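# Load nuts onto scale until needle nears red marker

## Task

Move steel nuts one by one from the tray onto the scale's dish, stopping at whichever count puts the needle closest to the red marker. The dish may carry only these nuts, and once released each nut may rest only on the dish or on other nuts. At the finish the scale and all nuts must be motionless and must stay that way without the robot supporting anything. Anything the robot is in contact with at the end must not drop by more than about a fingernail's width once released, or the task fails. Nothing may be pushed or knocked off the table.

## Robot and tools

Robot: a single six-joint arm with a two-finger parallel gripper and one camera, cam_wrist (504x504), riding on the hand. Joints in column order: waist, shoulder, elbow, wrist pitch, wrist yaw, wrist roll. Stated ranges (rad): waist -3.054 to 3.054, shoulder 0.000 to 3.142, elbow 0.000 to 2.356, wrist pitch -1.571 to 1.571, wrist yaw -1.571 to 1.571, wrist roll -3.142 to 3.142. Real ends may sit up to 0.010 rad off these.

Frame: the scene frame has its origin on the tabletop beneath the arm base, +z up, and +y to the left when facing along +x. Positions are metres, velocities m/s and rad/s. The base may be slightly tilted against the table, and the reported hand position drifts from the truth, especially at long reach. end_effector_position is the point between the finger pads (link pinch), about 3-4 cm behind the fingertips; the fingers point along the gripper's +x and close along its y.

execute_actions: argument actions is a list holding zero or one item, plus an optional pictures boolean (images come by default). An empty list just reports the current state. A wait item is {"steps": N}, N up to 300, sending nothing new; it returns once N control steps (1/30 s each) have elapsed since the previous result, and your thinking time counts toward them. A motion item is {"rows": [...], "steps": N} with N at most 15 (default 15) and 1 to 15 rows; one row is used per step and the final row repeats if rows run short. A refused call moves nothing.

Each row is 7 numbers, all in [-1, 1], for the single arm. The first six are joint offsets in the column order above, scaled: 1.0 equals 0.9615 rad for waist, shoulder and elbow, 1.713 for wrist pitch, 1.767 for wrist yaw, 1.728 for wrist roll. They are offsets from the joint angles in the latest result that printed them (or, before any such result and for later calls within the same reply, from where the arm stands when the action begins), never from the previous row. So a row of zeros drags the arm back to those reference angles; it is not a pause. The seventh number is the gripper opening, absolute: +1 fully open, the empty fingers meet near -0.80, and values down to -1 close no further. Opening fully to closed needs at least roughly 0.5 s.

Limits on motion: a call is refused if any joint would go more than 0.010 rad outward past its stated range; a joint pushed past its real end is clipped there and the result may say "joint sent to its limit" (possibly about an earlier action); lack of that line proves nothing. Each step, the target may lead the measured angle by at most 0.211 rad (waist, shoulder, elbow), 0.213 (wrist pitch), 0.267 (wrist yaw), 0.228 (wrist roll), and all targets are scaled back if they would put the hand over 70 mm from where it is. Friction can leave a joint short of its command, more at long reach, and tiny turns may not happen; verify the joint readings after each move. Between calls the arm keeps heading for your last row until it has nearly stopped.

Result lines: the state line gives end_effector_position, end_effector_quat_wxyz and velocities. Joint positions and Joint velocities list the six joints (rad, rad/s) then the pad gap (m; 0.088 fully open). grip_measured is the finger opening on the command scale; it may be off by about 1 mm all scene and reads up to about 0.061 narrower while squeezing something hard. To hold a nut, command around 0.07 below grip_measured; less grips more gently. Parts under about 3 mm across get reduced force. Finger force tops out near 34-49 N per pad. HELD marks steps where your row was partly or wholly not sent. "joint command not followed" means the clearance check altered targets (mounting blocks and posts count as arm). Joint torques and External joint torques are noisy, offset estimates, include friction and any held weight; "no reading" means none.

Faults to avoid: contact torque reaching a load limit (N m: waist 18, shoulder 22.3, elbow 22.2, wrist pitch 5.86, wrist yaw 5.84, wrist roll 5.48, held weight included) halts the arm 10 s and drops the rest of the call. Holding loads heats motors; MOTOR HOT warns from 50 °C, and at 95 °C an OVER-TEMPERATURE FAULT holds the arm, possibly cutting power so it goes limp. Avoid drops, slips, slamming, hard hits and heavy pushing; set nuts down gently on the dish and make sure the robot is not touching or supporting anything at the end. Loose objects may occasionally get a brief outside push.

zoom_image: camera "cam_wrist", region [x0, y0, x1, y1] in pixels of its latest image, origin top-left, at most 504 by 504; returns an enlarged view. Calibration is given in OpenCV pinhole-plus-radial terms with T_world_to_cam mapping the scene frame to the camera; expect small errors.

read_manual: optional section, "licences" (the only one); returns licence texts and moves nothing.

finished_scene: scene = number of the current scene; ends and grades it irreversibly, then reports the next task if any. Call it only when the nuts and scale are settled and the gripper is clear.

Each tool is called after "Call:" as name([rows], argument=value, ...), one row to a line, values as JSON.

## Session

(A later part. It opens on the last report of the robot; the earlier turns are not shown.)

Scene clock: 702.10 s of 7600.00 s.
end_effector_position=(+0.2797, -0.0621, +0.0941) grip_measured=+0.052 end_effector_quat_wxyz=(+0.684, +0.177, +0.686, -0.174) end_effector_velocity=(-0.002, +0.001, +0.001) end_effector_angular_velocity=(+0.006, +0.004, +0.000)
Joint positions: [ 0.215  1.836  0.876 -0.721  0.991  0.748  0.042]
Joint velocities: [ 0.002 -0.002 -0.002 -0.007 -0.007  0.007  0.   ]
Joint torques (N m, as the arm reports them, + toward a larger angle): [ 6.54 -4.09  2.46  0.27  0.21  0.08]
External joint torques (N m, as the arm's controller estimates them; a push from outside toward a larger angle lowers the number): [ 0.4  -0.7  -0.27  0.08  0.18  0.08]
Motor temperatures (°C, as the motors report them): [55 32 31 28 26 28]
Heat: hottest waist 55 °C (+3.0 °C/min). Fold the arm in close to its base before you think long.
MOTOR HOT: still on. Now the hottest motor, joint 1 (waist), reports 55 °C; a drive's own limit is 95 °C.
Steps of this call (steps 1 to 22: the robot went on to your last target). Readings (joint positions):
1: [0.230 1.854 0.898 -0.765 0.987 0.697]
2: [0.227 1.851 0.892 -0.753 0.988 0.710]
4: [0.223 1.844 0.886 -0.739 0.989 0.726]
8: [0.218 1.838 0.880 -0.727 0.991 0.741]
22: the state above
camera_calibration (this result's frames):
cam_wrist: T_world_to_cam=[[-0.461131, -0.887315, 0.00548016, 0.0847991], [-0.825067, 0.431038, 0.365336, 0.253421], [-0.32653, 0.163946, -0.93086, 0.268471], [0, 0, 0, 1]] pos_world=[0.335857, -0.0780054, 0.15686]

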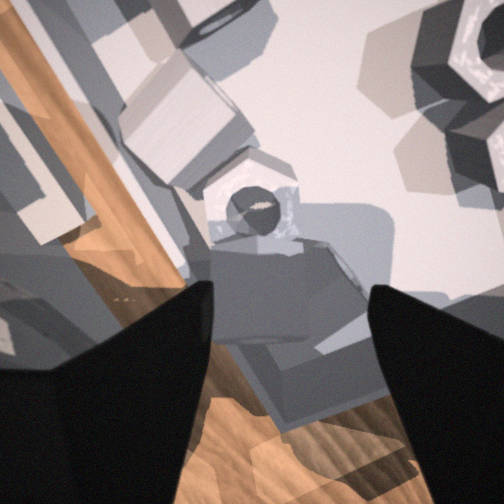

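Call:
execute_actions([
  {"rows":[[0.015,0.044,0.022,0,0,0.01,-0.03],[0.015,0.044,0.022,0,0,0.01,-0.03],[0.015,0.044,0.022,0,0,0.01,-0.03],[0.015,0.044,0.022,0,0,0.01,-0.03],[0.015,0.044,0.022,0,0,0.01,-0.03],[0,0.046,0.01,0.015,0,0,-0.03],[-0.012,0.048,0,0.03,0,-0.012,-0.03],[-0.024,0.05,-0.009,0.045,0,-0.023,-0.03],[-0.036,0.052,-0.018,0.06,0,-0.034,-0.03],[-0.047,0.054,-0.026,0.075,0,-0.045,-0.03],[-0.058,0.056,-0.034,0.088,0,-0.055,-0.03]]},
], pictures=false)

Call:
execute_actions([
  {"steps":12},
])

Scene clock: 716.10 s of 7600.00 s.
end_effector_position=(+0.2826, -0.0542, +0.0755) grip_measured=-0.026 end_effector_quat_wxyz=(+0.683, +0.176, +0.688, -0.173) end_effector_velocity=(-0.011, +0.004, -0.031) end_effector_angular_velocity=(+0.007, +0.029, +0.040)
Joint positions: [ 0.171  1.881  0.855 -0.595  0.991  0.671  0.038]
Joint velocities: [-0.085  0.022 -0.081  0.183 -0.007 -0.154 -0.001]
Joint torques (N m, as the arm reports them, + toward a larger angle): [ 7.27 -2.95  2.36  0.36  0.03 -0.02]
External joint torques (N m, as the arm's controller estimates them; a push from outside toward a larger angle lowers the number): [ 0.85  0.81 -0.26  0.14  0.   -0.01]
Motor temperatures (°C, as the motors report them): [53 32 30 28 26 28]
Heat: hottest waist 53 °C (+0.0 °C/min). Fold the arm in close to its base before you think long.
MOTOR HOT: still on. Now the hottest motor, joint 1 (waist), reports 53 °C; a drive's own limit is 95 °C.
Steps of this call (steps 1 to 15: the robot went on to your last target; steps 16 to 405: nothing new was sent; steps 406 to 420: all 15 steps of this action). Readings (joint positions):
406: [0.216 1.839 0.877 -0.721 0.991 0.751]
407: [0.218 1.844 0.880 -0.721 0.991 0.754]
409: [0.223 1.856 0.886 -0.721 0.991 0.758]
413: [0.220 1.868 0.885 -0.693 0.991 0.744]
420: the state above

Scene clock: 716.50 s of 7600.00 s.
end_effector_position=(+0.2831, -0.0540, +0.0733) grip_measured=-0.027 end_effector_quat_wxyz=(+0.684, +0.177, +0.687, -0.173) end_effector_velocity=(-0.002, +0.000, -0.000) end_effector_angular_velocity=(+0.006, +0.007, +0.027)
Joint positions: [ 0.165  1.882  0.849 -0.573  0.991  0.656  0.038]
Joint velocities: [-0.002 -0.002 -0.002 -0.007 -0.007 -0.022 -0.   ]
Joint torques (N m, as the arm reports them, + toward a larger angle): [ 6.71 -2.72  1.96  0.22  0.04 -0.06]
External joint torques (N m, as the arm's controller estimates them; a push from outside toward a larger angle lowers the number): [ 0.45  0.88 -0.45  0.03  0.01 -0.06]
Motor temperatures (°C, as the motors report them): [53 32 30 28 26 28]
Heat: hottest waist 53 °C (+0.0 °C/min). Fold the arm in close to its base before you think long.
MOTOR HOT: still on. Now the hottest motor, joint 1 (waist), reports 53 °C; a drive's own limit is 95 °C.
Steps of this call (steps 1 to 12: the robot went on to your last target). Readings (joint positions):
1: [0.169 1.882 0.853 -0.590 0.991 0.668]
2: [0.168 1.882 0.852 -0.585 0.991 0.664]
4: [0.167 1.882 0.850 -0.580 0.991 0.661]
8: [0.165 1.882 0.850 -0.575 0.991 0.657]
12: the state above
camera_calibration (this result's frames):
cam_wrist: T_world_to_cam=[[-0.458543, -0.888665, 0.003569, 0.0930702], [-0.82551, 0.427436, 0.368554, 0.260025], [-0.329047, 0.166052, -0.9296, 0.24968], [0, 0, 0, 1]] pos_world=[0.339486, -0.0698954, 0.135937]

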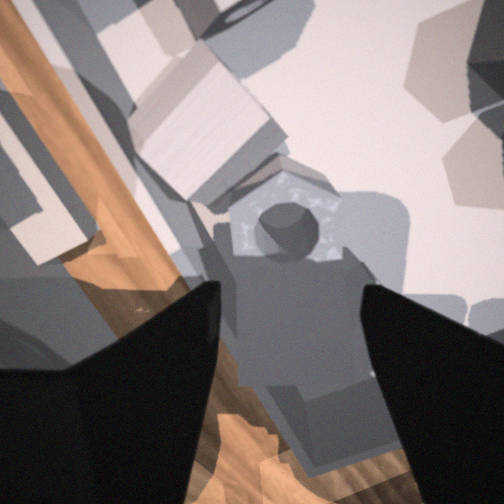

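Lower 5 mm and close.

Call:
execute_actions([
  {"rows":[[-0.02,0.01,-0.016,0.02,0,-0.015,-0.03],[-0.02,0.01,-0.016,0.02,0,-0.015,-0.03],[-0.02,0.01,-0.016,0.02,0,-0.015,-0.03],[-0.02,0.01,-0.016,0.02,0,-0.015,-0.03],[-0.02,0.01,-0.016,0.02,0,-0.015,-0.03],[-0.02,0.01,-0.016,0.02,0,-0.015,-0.1],[-0.02,0.01,-0.016,0.02,0,-0.015,-0.16],[-0.02,0.01,-0.016,0.02,0,-0.015,-0.22],[-0.02,0.01,-0.016,0.02,0,-0.015,-0.28],[-0.02,0.01,-0.016,0.02,0,-0.015,-0.34]]},
], pictures=false)

Call:
execute_actions([
  {"rows":[[0,0,0,0,0,0,-0.34],[0,0,0,0,0,0,-0.34],[0,0,0,0,0,0,-0.34],[0.012,0,0.01,-0.012,0,0.01,-0.34],[0.025,0,0.02,-0.028,0,0.02,-0.34]],"steps":12},
])

Scene clock: 725.70 s of 7600.00 s.
end_effector_position=(+0.2827, -0.0540, +0.0690) grip_measured=-0.261 end_effector_quat_wxyz=(+0.683, +0.177, +0.687, -0.172) end_effector_velocity=(+0.000, +0.001, -0.000) end_effector_angular_velocity=(+0.008, -0.001, -0.000)
Joint positions: [ 0.151  1.884  0.839 -0.543  0.991  0.632  0.026]
Joint velocities: [-0.002 -0.002 -0.002  0.007 -0.007 -0.007 -0.   ]
Joint torques (N m, as the arm reports them, + toward a larger angle): [ 6.62 -2.88  1.83  0.29  0.02 -0.03]
External joint torques (N m, as the arm's controller estimates them; a push from outside toward a larger angle lowers the number): [ 0.38  0.74 -0.51  0.11  0.   -0.03]
Motor temperatures (°C, as the motors report them): [52 32 30 28 26 28]
Heat: hottest waist 52 °C (-2.0 °C/min). Fold the arm in close to its base before you think long.
MOTOR HOT: still on. Now the hottest motor, joint 1 (waist), reports 52 °C; a drive's own limit is 95 °C.
Steps of this call (steps 1 to 30: the robot went on to your last target; steps 31 to 261: nothing new was sent; steps 262 to 276: all 15 steps of this action). Readings (joint positions):
262: [0.163 1.882 0.847 -0.566 0.991 0.650]
263: [0.161 1.882 0.845 -0.560 0.991 0.646]
265: [0.155 1.883 0.843 -0.552 0.991 0.640]
269: [0.152 1.884 0.840 -0.545 0.991 0.635]
276: the state above

Scene clock: 726.10 s of 7600.00 s.
end_effector_position=(+0.2833, -0.0529, +0.0749) grip_measured=-0.261 end_effector_quat_wxyz=(+0.684, +0.175, +0.687, -0.171) end_effector_velocity=(-0.000, -0.003, +0.005) end_effector_angular_velocity=(-0.009, +0.006, +0.011)
Joint positions: [ 0.171  1.884  0.852 -0.583  0.991  0.661  0.026]
Joint velocities: [ 0.012 -0.002  0.017 -0.051  0.007  0.022 -0.   ]
Joint torques (N m, as the arm reports them, + toward a larger angle): [ 7.72 -3.58  3.22 -0.24  0.06  0.06]
External joint torques (N m, as the arm's controller estimates them; a push from outside toward a larger angle lowers the number): [ 1.51 -0.03  0.82 -0.41  0.04  0.06]
Motor temperatures (°C, as the motors report them): [52 32 30 28 26 28]
Heat: hottest waist 52 °C (-2.0 °C/min). Fold the arm in close to its base before you think long.
MOTOR HOT: still on. Now the hottest motor, joint 1 (waist), reports 52 °C; a drive's own limit is 95 °C.
Steps of this call (steps 1 to 12: all 12 steps of this action). Readings (joint positions):
1: [0.152 1.884 0.839 -0.543 0.991 0.632]
2: [0.152 1.884 0.839 -0.543 0.991 0.632]
4: [0.152 1.884 0.839 -0.544 0.991 0.634]
8: [0.165 1.884 0.847 -0.573 0.991 0.654]
12: the state above
camera_calibration (this result's frames):
cam_wrist: T_world_to_cam=[[-0.453714, -0.891142, 0.00308055, 0.092597], [-0.828265, 0.422972, 0.367521, 0.259747], [-0.328817, 0.164198, -0.93001, 0.250892], [0, 0, 0, 1]] pos_world=[0.33965, -0.0685446, 0.137584]

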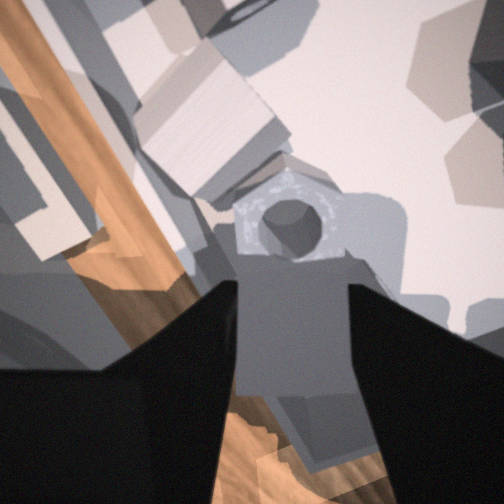

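Call:
execute_actions([
  {"rows":[[0.025,-0.004,0.02,-0.04,0,0.01,-0.34],[0.05,-0.008,0.04,-0.08,0,0.02,-0.34],[0.08,-0.012,0.06,-0.12,0,0.02,-0.34],[0.11,-0.018,0.08,-0.16,0,0.02,-0.34],[0.14,-0.024,0.1,-0.2,0,0,-0.34],[0.17,-0.03,0.125,-0.24,-0.01,-0.03,-0.34],[0.2,-0.035,0.15,-0.28,-0.01,-0.06,-0.34],[0.23,-0.04,0.17,-0.31,-0.02,-0.1,-0.34],[0.26,-0.045,0.19,-0.33,-0.02,-0.267,-0.34]]},
], pictures=false)

Scene clock: 734.40 s of 7600.00 s.
end_effector_position=(+0.2805, -0.0606, +0.1558) grip_measured=-0.261 end_effector_quat_wxyz=(+0.708, -0.098, +0.693, +0.091) end_effector_velocity=(-0.025, -0.012, +0.024) end_effector_angular_velocity=(-0.058, +0.082, +1.011)
Joint positions: [ 0.41   1.845  1.021 -1.107  0.965  0.29   0.026]
Joint velocities: [ 0.076 -0.002  0.051 -0.3   -0.037 -0.769  0.   ]
Joint torques (N m, as the arm reports them, + toward a larger angle): [ 7.06 -3.23  4.22 -0.16 -0.21 -0.07]
External joint torques (N m, as the arm's controller estimates them; a push from outside toward a larger angle lowers the number): [ 0.99 -0.5   0.84 -0.38 -0.23 -0.05]
Motor temperatures (°C, as the motors report them): [52 32 30 28 26 28]
Heat: hottest waist 52 °C (-3.0 °C/min). Fold the arm in close to its base before you think long.
MOTOR HOT: still on. Now the hottest motor, joint 1 (waist), reports 52 °C; a drive's own limit is 95 °C.
Steps of this call (steps 1 to 15: the robot went on to your last target; steps 16 to 234: nothing new was sent; steps 235 to 249: all 15 steps of this action). Readings (joint positions):
235: [0.174 1.884 0.856 -0.598 0.991 0.667]
236: [0.180 1.884 0.861 -0.624 0.991 0.673]
238: [0.207 1.884 0.881 -0.706 0.991 0.681]
242: [0.303 1.871 0.945 -0.903 0.983 0.609]
249: the state above

Call:
execute_actions([
  {"rows":[[0.05,0.04,0.03,-0.03,-0.02,-0.052,-0.34],[0.1,0.1,0.05,-0.03,-0.03,-0.052,-0.34],[0.15,0.16,0.07,-0.03,-0.04,-0.052,-0.34],[0.2,0.23,0.09,-0.02,-0.055,-0.052,-0.34],[0.24,0.3,0.1,-0.01,-0.07,-0.052,-0.34],[0.28,0.37,0.11,0,-0.08,-0.052,-0.34],[0.31,0.44,0.12,0.015,-0.09,-0.052,-0.34],[0.34,0.51,0.135,0.03,-0.1,-0.052,-0.34],[0.34,0.586,0.135,0.045,-0.1,-0.052,-0.34]]},
], pictures=false)

Call:
execute_actions([
  {"steps":20},
])

Scene clock: 742.17 s of 7600.00 s.
end_effector_position=(+0.2484, +0.0953, +0.1671) grip_measured=-0.261 end_effector_quat_wxyz=(+0.660, -0.274, +0.646, +0.268) end_effector_velocity=(-0.088, +0.092, -0.102) end_effector_angular_velocity=(-0.249, +0.228, +0.376)
Joint positions: [ 0.727  2.358  1.141 -1.046  0.796  0.202  0.026]
Joint velocities: [ 0.037  0.574 -0.002  0.081 -0.081 -0.007  0.   ]
Joint torques (N m, as the arm reports them, + toward a larger angle): [ 7.64 -5.78  5.16  0.37  0.08 -0.06]
External joint torques (N m, as the arm's controller estimates them; a push from outside toward a larger angle lowers the number): [ 1.48  0.34  0.07  0.06 -0.06 -0.08]
Motor temperatures (°C, as the motors report them): [51 32 30 28 26 28]
Heat: hottest waist 51 °C (-4.1 °C/min). Fold the arm in close to its base before you think long.
MOTOR HOT: still on. Now the hottest motor, joint 1 (waist), reports 51 °C; a drive's own limit is 95 °C.
Steps of this call (steps 1 to 30: the robot went on to your last target; steps 31 to 218: nothing new was sent; steps 219 to 233: all 15 steps of this action). Readings (joint positions):
219: [0.421 1.848 1.030 -1.149 0.958 0.202]
220: [0.430 1.860 1.037 -1.155 0.952 0.202]
222: [0.476 1.916 1.063 -1.156 0.932 0.202]
226: [0.616 2.089 1.109 -1.115 0.858 0.202]
233: the state above

Scene clock: 742.83 s of 7600.00 s.
end_effector_position=(+0.2434, +0.1041, +0.1610) grip_measured=-0.261 end_effector_quat_wxyz=(+0.653, -0.285, +0.647, +0.272) end_effector_velocity=(+0.003, +0.001, +0.001) end_effector_angular_velocity=(+0.004, -0.013, +0.000)
Joint positions: [ 0.735  2.402  1.145 -1.033  0.794  0.202  0.026]
Joint velocities: [ 0.002 -0.002  0.002  0.007  0.007 -0.007  0.   ]
Joint torques (N m, as the arm reports them, + toward a larger angle): [ 7.68 -3.9   4.57  0.27 -0.16 -0.06]
External joint torques (N m, as the arm's controller estimates them; a push from outside toward a larger angle lowers the number): [ 1.23  0.88  0.44  0.01 -0.18 -0.06]
Motor temperatures (°C, as the motors report them): [51 32 30 28 26 28]
Heat: hottest waist 51 °C (-4.0 °C/min). Fold the arm in close to its base before you think long.
MOTOR HOT: still on. Now the hottest motor, joint 1 (waist), reports 51 °C; a drive's own limit is 95 °C.
Steps of this call (steps 1 to 20: the robot went on to your last target). Readings (joint positions):
1: [0.727 2.372 1.141 -1.043 0.795 0.202]
2: [0.728 2.381 1.141 -1.039 0.795 0.202]
4: [0.730 2.388 1.142 -1.037 0.795 0.202]
8: [0.733 2.396 1.144 -1.034 0.794 0.202]
20: the state above
camera_calibration (this result's frames):
cam_wrist: T_world_to_cam=[[0.738975, -0.673102, 0.0291624, -0.102983], [-0.635229, -0.681666, 0.363064, 0.197376], [-0.2245, -0.28682, -0.931308, 0.313851], [0, 0, 0, 1]] pos_world=[0.27194, 0.155245, 0.223635]

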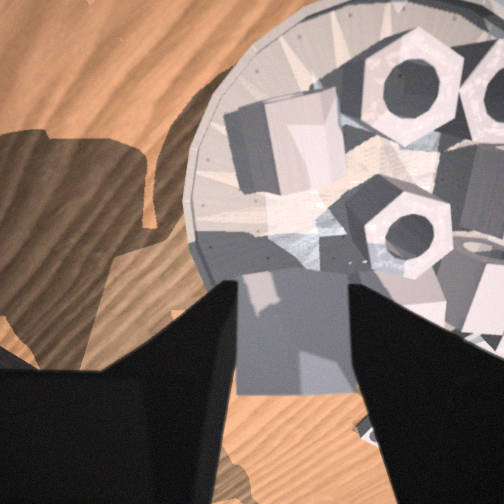

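Call:
execute_actions([
  {"rows":[[-0.012,0.012,-0.012,0.015,0.004,-0.01,-0.34],[-0.024,0.016,-0.024,0.03,0.008,-0.02,-0.34],[-0.036,0.02,-0.036,0.045,0.012,-0.03,-0.34],[-0.048,0.023,-0.048,0.06,0.016,-0.04,-0.34],[-0.06,0.026,-0.06,0.075,0.02,-0.05,-0.34],[-0.074,0.029,-0.072,0.09,0.024,-0.058,-0.34],[-0.087,0.032,-0.085,0.107,0.027,-0.065,-0.34]]},
], pictures=false)

Call:
execute_actions([
  {"steps":8},
])

Scene clock: 751.90 s of 7600.00 s.
end_effector_position=(+0.2434, +0.1080, +0.1276) grip_measured=-0.261 end_effector_quat_wxyz=(+0.652, -0.284, +0.646, +0.279) end_effector_velocity=(+0.006, +0.003, -0.001) end_effector_angular_velocity=(+0.011, -0.034, +0.016)
Joint positions: [ 0.656  2.426  1.071 -0.86   0.834  0.096  0.026]
Joint velocities: [-0.002 -0.002 -0.007  0.051  0.022 -0.051 -0.   ]
Joint torques (N m, as the arm reports them, + toward a larger angle): [ 7.43 -4.42  3.01  0.32  0.13 -0.07]
External joint torques (N m, as the arm's controller estimates them; a push from outside toward a larger angle lowers the number): [ 0.95  0.32 -0.61  0.08  0.13 -0.07]
Motor temperatures (°C, as the motors report them): [51 32 31 28 26 28]
Heat: hottest waist 51 °C (-4.0 °C/min). Fold the arm in close to its base before you think long.
MOTOR HOT: still on. Now the hottest motor, joint 1 (waist), reports 51 °C; a drive's own limit is 95 °C.
Steps of this call (steps 1 to 15: the robot went on to your last target; steps 16 to 257: nothing new was sent; steps 258 to 272: all 15 steps of this action). Readings (joint positions):
258: [0.734 2.402 1.145 -1.030 0.794 0.199]
259: [0.732 2.403 1.143 -1.020 0.794 0.193]
261: [0.722 2.406 1.134 -0.988 0.799 0.173]
265: [0.681 2.417 1.096 -0.909 0.821 0.124]
272: the state above

Scene clock: 752.17 s of 7600.00 s.
end_effector_position=(+0.2437, +0.1083, +0.1268) grip_measured=-0.261 end_effector_quat_wxyz=(+0.653, -0.283, +0.645, +0.279) end_effector_velocity=(+0.001, +0.000, +0.000) end_effector_angular_velocity=(+0.011, +0.003, +0.012)
Joint positions: [ 0.654  2.426  1.069 -0.853  0.836  0.092  0.026]
Joint velocities: [-0.002 -0.007 -0.002  0.007 -0.007 -0.022 -0.   ]
Joint torques (N m, as the arm reports them, + toward a larger angle): [ 7.26 -4.02  2.93  0.3   0.23 -0.01]
External joint torques (N m, as the arm's controller estimates them; a push from outside toward a larger angle lowers the number): [ 0.7   0.86 -0.81  0.04  0.22 -0.01]
Motor temperatures (°C, as the motors report them): [51 32 31 28 26 28]
Heat: hottest waist 51 °C (-4.1 °C/min). Fold the arm in close to its base before you think long.
MOTOR HOT: still on. Now the hottest motor, joint 1 (waist), reports 51 °C; a drive's own limit is 95 °C.
Steps of this call (steps 1 to 8: the robot went on to your last target). Readings (joint positions):
1: [0.656 2.426 1.071 -0.858 0.835 0.095]
2: [0.655 2.426 1.071 -0.856 0.835 0.095]
4: [0.655 2.426 1.070 -0.855 0.835 0.093]
8: the state above
camera_calibration (this result's frames):
cam_wrist: T_world_to_cam=[[0.744716, -0.667103, 0.0192904, -0.100224], [-0.628595, -0.691432, 0.356077, 0.21321], [-0.224202, -0.277302, -0.934257, 0.28258], [0, 0, 0, 1]] pos_world=[0.272016, 0.15892, 0.190016]

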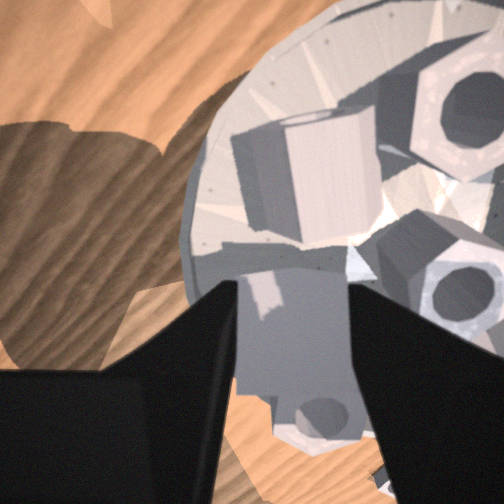

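Call:
execute_actions([
  {"rows":[[-0.01,0.009,0,0.006,0.004,-0.005,-0.34],[-0.016,0.011,0,0.011,0.006,-0.01,-0.34],[-0.022,0.013,-0.004,0.016,0.008,-0.014,-0.34],[-0.028,0.015,-0.007,0.021,0.01,-0.018,-0.34],[-0.033,0.016,-0.009,0.026,0.011,-0.022,-0.34]]},
])

Scene clock: 757.33 s of 7600.00 s.
end_effector_position=(+0.2482, +0.1090, +0.1189) grip_measured=-0.261 end_effector_quat_wxyz=(+0.654, -0.281, +0.645, +0.279) end_effector_velocity=(-0.002, -0.000, -0.002) end_effector_angular_velocity=(+0.005, +0.011, +0.016)
Joint positions: [ 0.625  2.434  1.066 -0.812  0.85   0.058  0.026]
Joint velocities: [-0.007 -0.002 -0.007  0.007 -0.007 -0.022 -0.   ]
Joint torques (N m, as the arm reports them, + toward a larger angle): [ 7.74 -4.01  3.06  0.27  0.21 -0.01]
External joint torques (N m, as the arm's controller estimates them; a push from outside toward a larger angle lowers the number): [ 1.1   0.8  -0.46  0.03  0.21 -0.01]
Motor temperatures (°C, as the motors report them): [51 32 31 28 26 28]
Heat: hottest waist 51 °C (-4.0 °C/min). Fold the arm in close to its base before you think long.
MOTOR HOT: still on. Now the hottest motor, joint 1 (waist), reports 51 °C; a drive's own limit is 95 °C.
Steps of this call (steps 1 to 15: the robot went on to your last target; steps 16 to 140: nothing new was sent; steps 141 to 155: all 15 steps of this action). Readings (joint positions):
141: [0.653 2.426 1.069 -0.851 0.836 0.090]
142: [0.652 2.426 1.069 -0.848 0.837 0.088]
144: [0.645 2.428 1.069 -0.838 0.841 0.079]
148: [0.629 2.432 1.067 -0.820 0.847 0.064]
155: the state above
camera_calibration (this result's frames):
cam_wrist: T_world_to_cam=[[0.742535, -0.669598, 0.0167189, -0.101829], [-0.630906, -0.69081, 0.353186, 0.220117], [-0.224943, -0.272801, -0.935404, 0.276169], [0, 0, 0, 1]] pos_world=[0.276607, 0.159214, 0.18229]

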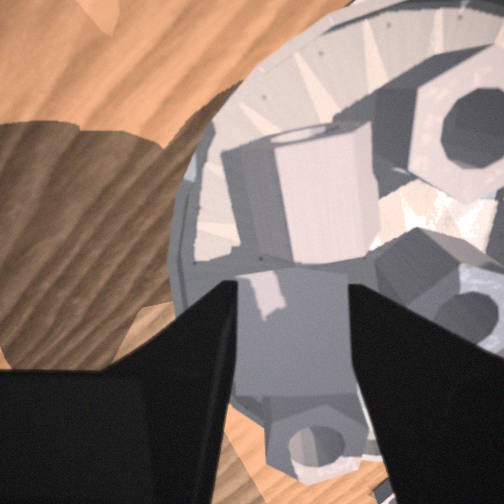

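Down 4 mm more, release, lift.

Call:
execute_actions([
  {"rows":[[-0.014,0.008,-0.015,0.014,0.005,-0.008,-0.34],[-0.014,0.008,-0.015,0.014,0.005,-0.008,-0.34],[-0.014,0.008,-0.015,0.014,0.005,-0.008,-0.34],[-0.014,0.008,-0.015,0.014,0.005,-0.008,-0.34],[-0.014,0.008,-0.015,0.014,0.005,-0.008,-0.34],[-0.014,0.008,-0.015,0.014,0.005,-0.008,-0.29],[-0.014,0.008,-0.015,0.014,0.005,-0.008,-0.26],[-0.014,0.008,-0.015,0.014,0.005,-0.008,-0.24],[-0.014,0.008,-0.015,0.014,0.005,-0.008,-0.22],[-0.014,0.008,-0.015,0.014,0.005,-0.008,-0.2],[-0.014,0.008,-0.015,0.014,0.005,-0.008,-0.18],[-0.014,0.008,-0.015,0.014,0.005,-0.008,-0.15],[-0.014,0.008,-0.015,0.014,0.005,-0.008,-0.11]]},
], pictures=false)

Call:
execute_actions([
  {"rows":[[0,0,0,0,0,0,-0.1],[0.015,0,0.013,-0.015,0,0,-0.1],[0.03,-0.004,0.027,-0.035,-0.008,0.02,-0.1],[0.05,-0.008,0.045,-0.06,-0.014,0.03,-0.1],[0.07,-0.012,0.063,-0.082,-0.02,0.04,-0.1],[0.09,-0.016,0.08,-0.105,-0.026,0.05,-0.1],[0.105,-0.024,0.095,-0.12,-0.03,0.07,-0.1]]},
])

Scene clock: 768.13 s of 7600.00 s.
end_effector_position=(+0.2479, +0.1088, +0.1150) grip_measured=-0.161 end_effector_quat_wxyz=(+0.654, -0.280, +0.645, +0.279) end_effector_velocity=(+0.001, -0.001, -0.000) end_effector_angular_velocity=(-0.001, -0.007, +0.000)
Joint positions: [ 0.615  2.435  1.056 -0.791  0.853  0.046  0.031]
Joint velocities: [-0.002 -0.002 -0.002  0.007  0.007 -0.007  0.019]
Joint torques (N m, as the arm reports them, + toward a larger angle): [ 7.43 -4.34  3.18  0.22  0.13 -0.07]
External joint torques (N m, as the arm's controller estimates them; a push from outside toward a larger angle lowers the number): [ 0.79  0.46 -0.32 -0.01  0.13 -0.06]
Motor temperatures (°C, as the motors report them): [51 32 30 29 26 28]
Heat: hottest waist 51 °C (-3.0 °C/min). Fold the arm in close to its base before you think long.
MOTOR HOT: still on. Now the hottest motor, joint 1 (waist), reports 51 °C; a drive's own limit is 95 °C.
Steps of this call (steps 1 to 15: the robot went on to your last target; steps 16 to 309: nothing new was sent; steps 310 to 324: all 15 steps of this action). Readings (joint positions):
310: [0.624 2.434 1.064 -0.807 0.850 0.055]
311: [0.623 2.434 1.063 -0.803 0.851 0.053]
313: [0.619 2.434 1.060 -0.799 0.852 0.050]
317: [0.616 2.435 1.057 -0.794 0.853 0.047]
324: the state above

Scene clock: 768.63 s of 7600.00 s.
end_effector_position=(+0.2477, +0.1085, +0.1532) grip_measured=-0.103 end_effector_quat_wxyz=(+0.655, -0.287, +0.642, +0.277) end_effector_velocity=(-0.016, -0.006, +0.002) end_effector_angular_velocity=(-0.015, +0.084, +0.032)
Joint positions: [ 0.714  2.416  1.141 -0.983  0.808  0.158  0.034]
Joint velocities: [ 0.007  0.002  0.007 -0.095 -0.066  0.037  0.001]
Joint torques (N m, as the arm reports them, + toward a larger angle): [ 7.58 -5.66  4.41 -0.13 -0.17  0.12]
External joint torques (N m, as the arm's controller estimates them; a push from outside toward a larger angle lowers the number): [ 1.04 -0.94  0.45 -0.36 -0.18  0.12]
Motor temperatures (°C, as the motors report them): [51 32 30 29 26 28]
Heat: hottest waist 51 °C (-3.0 °C/min). Fold the arm in close to its base before you think long.
MOTOR HOT: still on. Now the hottest motor, joint 1 (waist), reports 51 °C; a drive's own limit is 95 °C.
Steps of this call (steps 1 to 15: all 15 steps of this action). Readings (joint positions):
1: [0.615 2.435 1.056 -0.790 0.853 0.046]
2: [0.616 2.435 1.056 -0.792 0.853 0.046]
4: [0.626 2.435 1.065 -0.824 0.852 0.061]
8: [0.680 2.430 1.109 -0.924 0.824 0.118]
15: the state above
camera_calibration (this result's frames):
cam_wrist: T_world_to_cam=[[0.745743, -0.665599, 0.0290719, -0.105547], [-0.630607, -0.691114, 0.353124, 0.207353], [-0.214947, -0.281672, -0.935125, 0.306496], [0, 0, 0, 1]] pos_world=[0.275349, 0.159384, 0.21646]

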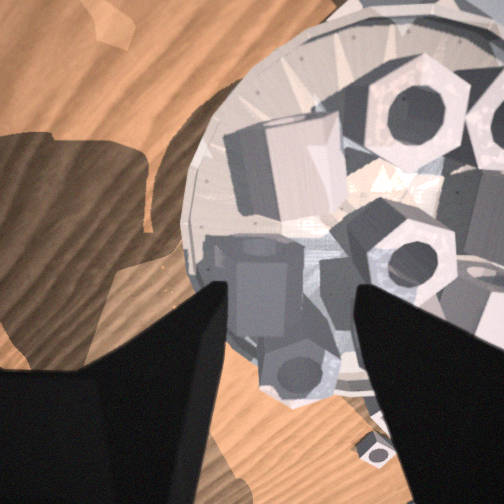

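Call:
execute_actions([
  {"rows":[[-0.02,-0.1,0,-0.02,0.01,0.05,0],[-0.05,-0.2,0,-0.04,0.02,0.1,0],[-0.09,-0.3,0,-0.06,0.03,0.15,0],[-0.13,-0.4,-0.01,-0.08,0.04,0.2,0],[-0.17,-0.5,-0.02,-0.09,0.05,0.283,0],[-0.21,-0.532,-0.03,-0.09,0.06,0.283,0],[-0.25,-0.532,-0.04,-0.09,0.07,0.283,0],[-0.29,-0.532,-0.04,-0.09,0.08,0.283,0],[-0.32,-0.532,-0.04,-0.09,0.09,0.283,0],[-0.32,-0.532,-0.04,-0.09,0.09,0.283,0],[-0.36,-0.532,-0.07,-0.04,0.1,0.283,0],[-0.41,-0.532,-0.1,0.02,0.106,0.283,0],[-0.46,-0.532,-0.13,0.08,0.106,0.283,0],[-0.52,-0.532,-0.16,0.14,0.106,0.283,0],[-0.579,-0.532,-0.195,0.195,0.106,0.283,0]]},
], pictures=false)

Call:
execute_actions([
  {"steps":25},
])

Scene clock: 785.23 s of 7600.00 s.
end_effector_position=(+0.3060, -0.0494, +0.1297) grip_measured=-0.004 end_effector_quat_wxyz=(+0.711, +0.082, +0.695, -0.072) end_effector_velocity=(-0.069, -0.137, -0.405) end_effector_angular_velocity=(-0.044, +0.625, -1.648)
Joint positions: [ 0.325  1.924  1.052 -0.927  0.974  0.623  0.039]
Joint velocities: [-1.341 -0.164 -0.72   1.429  0.139  0.198  0.   ]
Joint torques (N m, as the arm reports them, + toward a larger angle): [ 6.1  -2.87  1.41  0.02  0.16  0.16]
External joint torques (N m, as the arm's controller estimates them; a push from outside toward a larger angle lowers the number): [ 0.28 -0.37 -0.36  0.09  0.19  0.16]
Motor temperatures (°C, as the motors report them): [51 33 31 28 26 28]
Heat: hottest waist 51 °C (-1.0 °C/min). Fold the arm in close to its base before you think long.
MOTOR HOT: still on. Now the hottest motor, joint 1 (waist), reports 51 °C; a drive's own limit is 95 °C.
Steps of this call (steps 1 to 30: the robot went on to your last target; steps 31 to 483: nothing new was sent; steps 484 to 498: all 15 steps of this action). Readings (joint positions):
484: [0.716 2.406 1.143 -0.995 0.805 0.179]
485: [0.712 2.383 1.141 -1.006 0.805 0.212]
487: [0.684 2.305 1.137 -1.046 0.824 0.307]
491: [0.567 2.110 1.133 -1.099 0.889 0.494]
498: the state above

Scene clock: 786.07 s of 7600.00 s.
end_effector_position=(+0.3056, -0.0623, +0.0802) grip_measured=-0.002 end_effector_quat_wxyz=(+0.684, +0.175, +0.687, -0.170) end_effector_velocity=(-0.002, -0.002, -0.001) end_effector_angular_velocity=(+0.006, +0.008, +0.035)
Joint positions: [ 0.163  1.909  0.959 -0.652  0.99   0.645  0.039]
Joint velocities: [-0.007 -0.007 -0.002 -0.007 -0.007 -0.037 -0.   ]
Joint torques (N m, as the arm reports them, + toward a larger angle): [ 7.35 -4.85  2.48  0.27  0.17  0.12]
External joint torques (N m, as the arm's controller estimates them; a push from outside toward a larger angle lowers the number): [ 0.68 -0.95 -0.1   0.08  0.15  0.12]
Motor temperatures (°C, as the motors report them): [51 33 31 28 26 28]
Heat: hottest waist 51 °C (-1.0 °C/min). Fold the arm in close to its base before you think long.
MOTOR HOT: still on. Now the hottest motor, joint 1 (waist), reports 51 °C; a drive's own limit is 95 °C.
Steps of this call (steps 1 to 25: the robot went on to your last target). Readings (joint positions):
1: [0.281 1.920 1.029 -0.881 0.978 0.628]
2: [0.243 1.920 1.009 -0.835 0.981 0.632]
4: [0.196 1.920 0.981 -0.758 0.983 0.637]
8: [0.173 1.913 0.966 -0.686 0.989 0.642]
25: the state above
camera_calibration (this result's frames):
cam_wrist: T_world_to_cam=[[-0.452758, -0.89163, 0.00244721, 0.0941305], [-0.828498, 0.421712, 0.368443, 0.280188], [-0.329547, 0.164788, -0.929647, 0.264972], [0, 0, 0, 1]] pos_world=[0.362074, -0.0778931, 0.142866]

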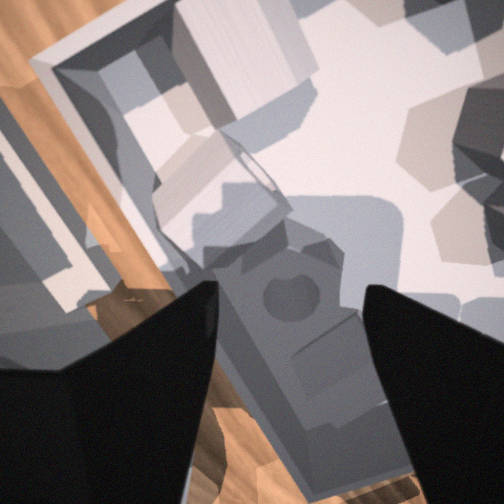

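Call:
execute_actions([
  {"rows":[[-0.008,0,-0.008,0.008,0,-0.006,-0.13],[-0.015,0.005,-0.013,0.017,0,-0.013,-0.13],[-0.022,0.008,-0.018,0.026,0,-0.02,-0.13],[-0.029,0.01,-0.023,0.035,0,-0.026,-0.13],[-0.036,0.012,-0.028,0.044,0,-0.033,-0.13],[-0.043,0.014,-0.033,0.053,0,-0.04,-0.13],[-0.05,0.016,-0.038,0.062,0,-0.046,-0.13],[-0.057,0.017,-0.044,0.071,0,-0.053,-0.13],[-0.064,0.018,-0.049,0.08,0,-0.06,-0.13]]},
], pictures=false)

Call:
execute_actions([
  {"steps":8},
])

Scene clock: 795.60 s of 7600.00 s.
end_effector_position=(+0.3043, -0.0627, +0.0617) grip_measured=-0.125 end_effector_quat_wxyz=(+0.684, +0.174, +0.688, -0.170) end_effector_velocity=(+0.000, +0.003, -0.002) end_effector_angular_velocity=(+0.008, -0.015, +0.038)
Joint positions: [ 0.11   1.918  0.919 -0.528  0.99   0.55   0.033]
Joint velocities: [-0.002 -0.002 -0.022  0.051 -0.007 -0.066 -0.001]
Joint torques (N m, as the arm reports them, + toward a larger angle): [ 6.85 -3.14  1.91  0.32  0.07 -0.1 ]
External joint torques (N m, as the arm's controller estimates them; a push from outside toward a larger angle lowers the number): [ 0.15  0.84 -0.38  0.13  0.06 -0.1 ]
Motor temperatures (°C, as the motors report them): [51 32 30 28 26 28]
Heat: hottest waist 51 °C (-1.0 °C/min). Fold the arm in close to its base before you think long.
MOTOR HOT: still on. Now the hottest motor, joint 1 (waist), reports 51 °C; a drive's own limit is 95 °C.
Steps of this call (steps 1 to 15: the robot went on to your last target; steps 16 to 271: nothing new was sent; steps 272 to 286: all 15 steps of this action). Readings (joint positions):
272: [0.163 1.909 0.958 -0.650 0.990 0.645]
273: [0.162 1.909 0.957 -0.644 0.990 0.642]
275: [0.156 1.909 0.953 -0.627 0.990 0.627]
279: [0.134 1.912 0.938 -0.578 0.990 0.590]
286: the state above

Scene clock: 795.87 s of 7600.00 s.
end_effector_position=(+0.3045, -0.0623, +0.0614) grip_measured=-0.127 end_effector_quat_wxyz=(+0.685, +0.173, +0.688, -0.169) end_effector_velocity=(-0.001, +0.001, -0.001) end_effector_angular_velocity=(+0.007, +0.001, +0.033)
Joint positions: [ 0.11   1.918  0.916 -0.52   0.99   0.544  0.033]
Joint velocities: [-0.002 -0.002 -0.007  0.007 -0.007 -0.037 -0.   ]
Joint torques (N m, as the arm reports them, + toward a larger angle): [ 6.74 -2.91  2.1   0.37  0.07 -0.01]
External joint torques (N m, as the arm's controller estimates them; a push from outside toward a larger angle lowers the number): [ 0.12  1.04 -0.17  0.2   0.05 -0.01]
Motor temperatures (°C, as the motors report them): [51 32 30 28 26 28]
Heat: hottest waist 51 °C (-1.0 °C/min). Fold the arm in close to its base before you think long.
MOTOR HOT: still on. Now the hottest motor, joint 1 (waist), reports 51 °C; a drive's own limit is 95 °C.
Steps of this call (steps 1 to 8: the robot went on to your last target). Readings (joint positions):
1: [0.110 1.918 0.918 -0.526 0.990 0.549]
2: [0.110 1.918 0.918 -0.525 0.990 0.547]
4: [0.110 1.918 0.917 -0.522 0.990 0.545]
8: the state above
camera_calibration (this result's frames):
cam_wrist: T_world_to_cam=[[-0.448889, -0.893583, 0.00293778, 0.0922717], [-0.830265, 0.418292, 0.368363, 0.286478], [-0.330392, 0.162915, -0.929677, 0.247286], [0, 0, 0, 1]] pos_world=[0.360973, -0.0776655, 0.124097]

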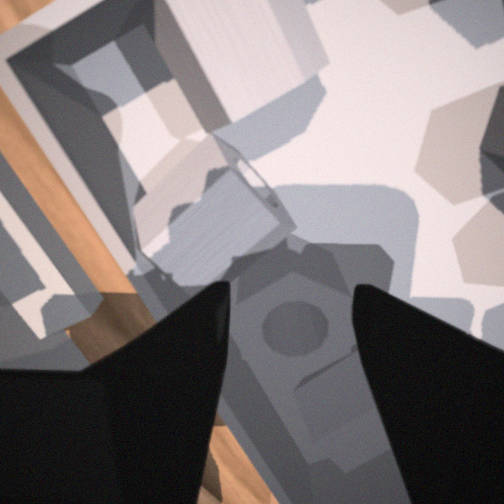

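Light contact; close here and test.

Call:
execute_actions([
  {"rows":[[0,0,0,0,0,0,-0.18],[0,0,0,0,0,0,-0.23],[0,0,0,0,0,0,-0.28],[0,0,0,0,0,0,-0.34],[0,0,0,0,0,0,-0.34],[0,0,0,0,0,0,-0.34],[0,0,0,0,0,0,-0.34],[0,0,0,0,0,0,-0.34],[0.012,0,0.01,-0.012,0,0.01,-0.34],[0.025,0,0.02,-0.028,0,0.02,-0.34]]},
])

Scene clock: 801.70 s of 7600.00 s.
end_effector_position=(+0.3049, -0.0609, +0.0671) grip_measured=-0.284 end_effector_quat_wxyz=(+0.685, +0.172, +0.688, -0.166) end_effector_velocity=(-0.001, +0.002, +0.011) end_effector_angular_velocity=(+0.007, +0.010, +0.007)
Joint positions: [ 0.128  1.918  0.928 -0.557  0.99   0.57   0.025]
Joint velocities: [ 0.032 -0.002  0.027 -0.095 -0.007  0.066 -0.   ]
Joint torques (N m, as the arm reports them, + toward a larger angle): [ 8.05 -4.27  3.08 -0.12  0.06  0.07]
External joint torques (N m, as the arm's controller estimates them; a push from outside toward a larger angle lowers the number): [ 1.53 -0.43  0.81 -0.29  0.04  0.07]
Motor temperatures (°C, as the motors report them): [51 32 30 29 26 28]
Heat: hottest waist 51 °C (+0.0 °C/min). Fold the arm in close to its base before you think long.
MOTOR HOT: still on. Now the hottest motor, joint 1 (waist), reports 51 °C; a drive's own limit is 95 °C.
Steps of this call (steps 1 to 15: the robot went on to your last target; steps 16 to 160: nothing new was sent; steps 161 to 175: all 15 steps of this action). Readings (joint positions):
161: [0.110 1.918 0.916 -0.520 0.990 0.543]
162: [0.110 1.918 0.916 -0.520 0.990 0.543]
164: [0.110 1.918 0.916 -0.520 0.990 0.543]
168: [0.111 1.918 0.916 -0.520 0.990 0.543]
175: the state above
camera_calibration (this result's frames):
cam_wrist: T_world_to_cam=[[-0.44401, -0.89602, 0.00168104, 0.0921132], [-0.833006, 0.413474, 0.367615, 0.284774], [-0.330086, 0.161825, -0.929976, 0.252321], [0, 0, 0, 1]] pos_world=[0.361405, -0.076043, 0.12981]

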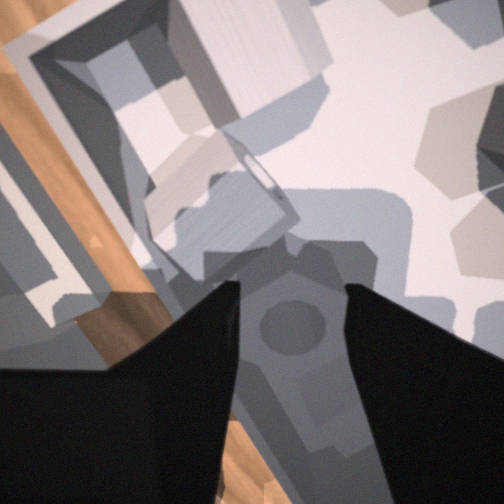

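Call:
execute_actions([
  {"rows":[[0.025,0,0.018,-0.03,0,0.01,-0.35],[0.05,-0.008,0.035,-0.06,0,0.02,-0.35],[0.075,-0.012,0.052,-0.09,0,0.02,-0.35],[0.1,-0.016,0.07,-0.12,0,0.02,-0.35],[0.125,-0.02,0.088,-0.15,0,0.02,-0.35],[0.15,-0.025,0.105,-0.18,0,0.02,-0.35],[0.175,-0.03,0.122,-0.21,-0.005,0.02,-0.35],[0.2,-0.034,0.14,-0.24,-0.01,0.02,-0.35],[0.225,-0.038,0.158,-0.27,-0.01,0.02,-0.35],[0.25,-0.042,0.175,-0.3,-0.015,0.02,-0.35],[0.28,-0.047,0.195,-0.33,-0.02,0.02,-0.35],[0.31,-0.052,0.215,-0.37,-0.02,0.02,-0.35]]},
], pictures=false)

Call:
execute_actions([
  {"steps":14},
], pictures=false)

Scene clock: 813.60 s of 7600.00 s.
end_effector_position=(+0.3027, -0.0625, +0.1612) grip_measured=-0.284 end_effector_quat_wxyz=(+0.720, +0.036, +0.692, -0.030) end_effector_velocity=(-0.009, -0.023, +0.135) end_effector_angular_velocity=(-0.016, -0.123, +0.456)
Joint positions: [ 0.397  1.877  1.108 -1.107  0.966  0.602  0.025]
Joint velocities: [ 0.359 -0.105  0.237 -0.652 -0.051 -0.007 -0.   ]
Joint torques (N m, as the arm reports them, + toward a larger angle): [ 6.42 -3.48  3.72 -0.14 -0.18  0.09]
External joint torques (N m, as the arm's controller estimates them; a push from outside toward a larger angle lowers the number): [ 0.79 -0.81  0.59 -0.31 -0.23  0.09]
Motor temperatures (°C, as the motors report them): [52 32 30 28 26 28]
Heat: hottest waist 52 °C (+1.0 °C/min). Fold the arm in close to its base before you think long.
MOTOR HOT: still on. Now the hottest motor, joint 1 (waist), reports 52 °C; a drive's own limit is 95 °C.
Steps of this call (steps 1 to 15: the robot went on to your last target; steps 16 to 342: nothing new was sent; steps 343 to 357: all 15 steps of this action). Readings (joint positions):
343: [0.132 1.918 0.932 -0.573 0.990 0.578]
344: [0.137 1.918 0.937 -0.592 0.990 0.583]
346: [0.160 1.918 0.953 -0.650 0.990 0.592]
350: [0.243 1.908 1.006 -0.814 0.990 0.598]
357: the state above

Scene clock: 814.07 s of 7600.00 s.
end_effector_position=(+0.2983, -0.0660, +0.1710) grip_measured=-0.284 end_effector_quat_wxyz=(+0.718, +0.012, +0.696, -0.013) end_effector_velocity=(-0.002, +0.001, +0.002) end_effector_angular_velocity=(+0.019, +0.009, +0.007)
Joint positions: [ 0.423  1.873  1.128 -1.186  0.961  0.602  0.025]
Joint velocities: [ 0.002 -0.007  0.002 -0.007 -0.022 -0.007 -0.   ]
Joint torques (N m, as the arm reports them, + toward a larger angle): [ 7.9  -3.78  4.34 -0.08 -0.13  0.13]
External joint torques (N m, as the arm's controller estimates them; a push from outside toward a larger angle lowers the number): [ 1.45 -0.7   0.78 -0.33 -0.18  0.13]
Motor temperatures (°C, as the motors report them): [52 32 30 28 26 28]
Heat: hottest waist 52 °C (+1.0 °C/min). Fold the arm in close to its base before you think long.
MOTOR HOT: still on. Now the hottest motor, joint 1 (waist), reports 52 °C; a drive's own limit is 95 °C.
Steps of this call (steps 1 to 14: the robot went on to your last target). Readings (joint positions):
1: [0.406 1.875 1.114 -1.127 0.965 0.602]
2: [0.412 1.873 1.119 -1.141 0.965 0.602]
4: [0.417 1.873 1.123 -1.161 0.963 0.602]
8: [0.420 1.873 1.125 -1.180 0.961 0.602]
14: the state above

Call:
execute_actions([
  {"rows":[[0.025,0.04,0.014,0,-0.007,0,-0.35],[0.05,0.085,0.028,0,-0.014,0,-0.35],[0.075,0.13,0.042,0,-0.021,0,-0.35],[0.1,0.175,0.056,0.005,-0.028,0,-0.35],[0.125,0.22,0.07,0.01,-0.035,0,-0.35],[0.15,0.265,0.084,0.015,-0.043,0,-0.35],[0.175,0.31,0.098,0.02,-0.05,0,-0.35],[0.2,0.36,0.112,0.025,-0.058,0,-0.35],[0.22,0.41,0.125,0.03,-0.065,0,-0.35],[0.237,0.455,0.136,0.036,-0.073,0,-0.35],[0.237,0.497,0.136,0.042,-0.073,0,-0.35]]},
], pictures=false)

Call:
execute_actions([
  {"steps":20},
])

Scene clock: 824.33 s of 7600.00 s.
end_effector_position=(+0.2841, +0.0698, +0.1735) grip_measured=-0.284 end_effector_quat_wxyz=(+0.704, -0.104, +0.695, +0.102) end_effector_velocity=(-0.067, +0.089, -0.056) end_effector_angular_velocity=(-0.150, +0.155, +0.330)
Joint positions: [ 0.643  2.311  1.24  -1.127  0.841  0.602  0.025]
Joint velocities: [ 0.085  0.408 -0.007  0.022 -0.081  0.007 -0.   ]
Joint torques (N m, as the arm reports them, + toward a larger angle): [ 7.59 -5.73  5.4   0.32  0.01  0.04]
External joint torques (N m, as the arm's controller estimates them; a push from outside toward a larger angle lowers the number): [ 1.04  0.32  0.59  0.07 -0.14  0.02]
Motor temperatures (°C, as the motors report them): [52 32 30 28 26 28]
Heat: hottest waist 52 °C (+1.0 °C/min). Fold the arm in close to its base before you think long.
MOTOR HOT: still on. Now the hottest motor, joint 1 (waist), reports 52 °C; a drive's own limit is 95 °C.
Steps of this call (steps 1 to 30: the robot went on to your last target; steps 31 to 293: nothing new was sent; steps 294 to 308: all 15 steps of this action). Readings (joint positions):
294: [0.425 1.876 1.129 -1.189 0.960 0.602]
295: [0.430 1.886 1.133 -1.190 0.959 0.602]
297: [0.454 1.930 1.152 -1.190 0.948 0.602]
301: [0.538 2.077 1.195 -1.167 0.903 0.602]
308: the state above

Scene clock: 825.00 s of 7600.00 s.
end_effector_position=(+0.2834, +0.0783, +0.1710) grip_measured=-0.284 end_effector_quat_wxyz=(+0.703, -0.108, +0.695, +0.106) end_effector_velocity=(-0.003, -0.001, -0.002) end_effector_angular_velocity=(+0.009, +0.026, +0.009)
Joint positions: [ 0.649  2.344  1.252 -1.117  0.837  0.602  0.025]
Joint velocities: [-0.007 -0.002 -0.002 -0.007 -0.022 -0.007 -0.   ]
Joint torques (N m, as the arm reports them, + toward a larger angle): [ 8.49 -3.79  4.53  0.25 -0.17  0.02]
External joint torques (N m, as the arm's controller estimates them; a push from outside toward a larger angle lowers the number): [ 1.4   0.9   0.56  0.01 -0.2   0.02]
Motor temperatures (°C, as the motors report them): [52 32 31 28 26 28]
Heat: hottest waist 52 °C (+1.0 °C/min). Fold the arm in close to its base before you think long.
MOTOR HOT: still on. Now the hottest motor, joint 1 (waist), reports 52 °C; a drive's own limit is 95 °C.
Steps of this call (steps 1 to 20: the robot went on to your last target). Readings (joint positions):
1: [0.645 2.321 1.240 -1.124 0.840 0.602]
2: [0.645 2.328 1.241 -1.122 0.839 0.602]
4: [0.645 2.334 1.246 -1.120 0.839 0.602]
8: [0.648 2.339 1.252 -1.118 0.838 0.602]
20: the state above
camera_calibration (this result's frames):
cam_wrist: T_world_to_cam=[[0.320863, -0.947019, 0.0142266, -0.00772073], [-0.887393, -0.295344, 0.353985, 0.244401], [-0.331029, -0.126205, -0.935143, 0.342995], [0, 0, 0, 1]] pos_world=[0.332898, 0.108158, 0.234345]

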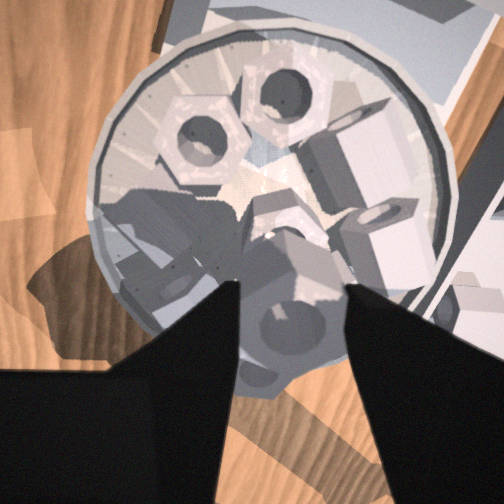

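Call:
execute_actions([
  {"rows":[[-0.012,0,-0.008,0.01,0.004,-0.008,-0.35],[-0.024,0,-0.016,0.02,0.008,-0.016,-0.35],[-0.036,0,-0.024,0.031,0.012,-0.024,-0.35],[-0.048,0,-0.033,0.042,0.016,-0.032,-0.35],[-0.06,0,-0.042,0.054,0.019,-0.04,-0.35],[-0.07,0,-0.051,0.066,0.022,-0.047,-0.35]]},
], pictures=false)

Call:
execute_actions([
  {"steps":8},
])

Scene clock: 835.33 s of 7600.00 s.
end_effector_position=(+0.2892, +0.0763, +0.1485) grip_measured=-0.284 end_effector_quat_wxyz=(+0.703, -0.104, +0.696, +0.105) end_effector_velocity=(+0.002, -0.001, -0.002) end_effector_angular_velocity=(-0.010, -0.020, +0.026)
Joint positions: [ 0.585  2.344  1.211 -1.011  0.869  0.526  0.025]
Joint velocities: [-0.002 -0.002 -0.012  0.022  0.022 -0.037 -0.   ]
Joint torques (N m, as the arm reports them, + toward a larger angle): [ 8.08 -4.89  3.36  0.31  0.32 -0.05]
External joint torques (N m, as the arm's controller estimates them; a push from outside toward a larger angle lowers the number): [ 0.88 -0.15 -0.39  0.07  0.28 -0.05]
Motor temperatures (°C, as the motors report them): [53 32 31 28 26 28]
Heat: hottest waist 53 °C (+2.0 °C/min). Fold the arm in close to its base before you think long.
MOTOR HOT: still on. Now the hottest motor, joint 1 (waist), reports 53 °C; a drive's own limit is 95 °C.
Steps of this call (steps 1 to 15: the robot went on to your last target; steps 16 to 295: nothing new was sent; steps 296 to 310: all 15 steps of this action). Readings (joint positions):
296: [0.649 2.344 1.252 -1.115 0.837 0.601]
297: [0.647 2.344 1.252 -1.109 0.837 0.596]
299: [0.637 2.344 1.246 -1.086 0.842 0.580]
303: [0.600 2.344 1.223 -1.037 0.861 0.544]
310: the state above

Scene clock: 835.60 s of 7600.00 s.
end_effector_position=(+0.2893, +0.0765, +0.1483) grip_measured=-0.284 end_effector_quat_wxyz=(+0.703, -0.105, +0.695, +0.105) end_effector_velocity=(-0.005, -0.000, -0.001) end_effector_angular_velocity=(-0.010, +0.017, +0.033)
Joint positions: [ 0.585  2.344  1.209 -1.008  0.871  0.523  0.025]
Joint velocities: [ 0.002  0.007 -0.002 -0.022 -0.007 -0.007  0.   ]
Joint torques (N m, as the arm reports them, + toward a larger angle): [ 8.19 -4.78  3.17  0.36  0.26 -0.03]
External joint torques (N m, as the arm's controller estimates them; a push from outside toward a larger angle lowers the number): [ 0.87 -0.16 -0.54  0.11  0.23 -0.03]
Motor temperatures (°C, as the motors report them): [53 32 31 28 26 28]
Heat: hottest waist 53 °C (+2.0 °C/min). Fold the arm in close to its base before you think long.
MOTOR HOT: still on. Now the hottest motor, joint 1 (waist), reports 53 °C; a drive's own limit is 95 °C.
Steps of this call (steps 1 to 8: the robot went on to your last target). Readings (joint positions):
1: [0.585 2.344 1.210 -1.010 0.870 0.526]
2: [0.585 2.344 1.210 -1.009 0.870 0.525]
4: [0.585 2.344 1.209 -1.008 0.870 0.524]
8: the state above
camera_calibration (this result's frames):
cam_wrist: T_world_to_cam=[[0.315502, -0.948875, 0.00972612, -0.00867871], [-0.889161, -0.292036, 0.35229, 0.257561], [-0.331439, -0.119796, -0.93584, 0.323229], [0, 0, 0, 1]] pos_world=[0.338882, 0.105703, 0.211839]

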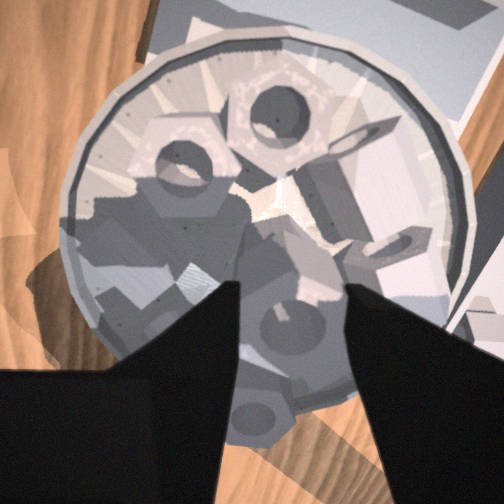

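Call:
execute_actions([
  {"rows":[[-0.003,0,-0.014,0.007,0,0,-0.35],[-0.007,0,-0.02,0.012,0.003,-0.003,-0.35],[-0.011,0,-0.026,0.017,0.004,-0.006,-0.35],[-0.015,0,-0.032,0.022,0.005,-0.009,-0.35]]},
])

Scene clock: 843.73 s of 7600.00 s.
end_effector_position=(+0.2885, +0.0777, +0.1457) grip_measured=-0.284 end_effector_quat_wxyz=(+0.708, -0.105, +0.691, +0.105) end_effector_velocity=(-0.003, -0.005, -0.001) end_effector_angular_velocity=(-0.018, +0.008, +0.026)
Joint positions: [ 0.584  2.341  1.19  -0.976  0.88   0.51   0.025]
Joint velocities: [-0.002 -0.002 -0.007 -0.022  0.007 -0.007  0.   ]
Joint torques (N m, as the arm reports them, + toward a larger angle): [ 6.89 -4.5   2.32  0.55  0.02  0.  ]
External joint torques (N m, as the arm's controller estimates them; a push from outside toward a larger angle lowers the number): [-0.29  0.17 -1.39  0.3  -0.02  0.  ]
Motor temperatures (°C, as the motors report them): [53 32 31 29 26 28]
Heat: hottest waist 53 °C (+2.0 °C/min). Fold the arm in close to its base before you think long.
MOTOR HOT: still on. Now the hottest motor, joint 1 (waist), reports 53 °C; a drive's own limit is 95 °C.
Steps of this call (steps 1 to 15: the robot went on to your last target; steps 16 to 229: nothing new was sent; steps 230 to 244: all 15 steps of this action). Readings (joint positions):
230: [0.585 2.344 1.208 -1.005 0.871 0.523]
231: [0.585 2.344 1.206 -1.002 0.871 0.523]
233: [0.585 2.344 1.200 -0.992 0.874 0.519]
237: [0.585 2.342 1.193 -0.981 0.879 0.513]
244: the state above
camera_calibration (this result's frames):
cam_wrist: T_world_to_cam=[[0.316135, -0.948625, 0.0130395, -0.00793171], [-0.893334, -0.293025, 0.340721, 0.261158], [-0.319396, -0.119362, -0.940074, 0.317804], [0, 0, 0, 1]] pos_world=[0.337314, 0.106935, 0.20988]

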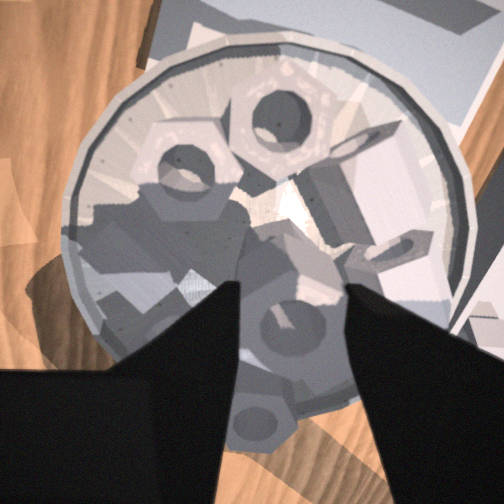

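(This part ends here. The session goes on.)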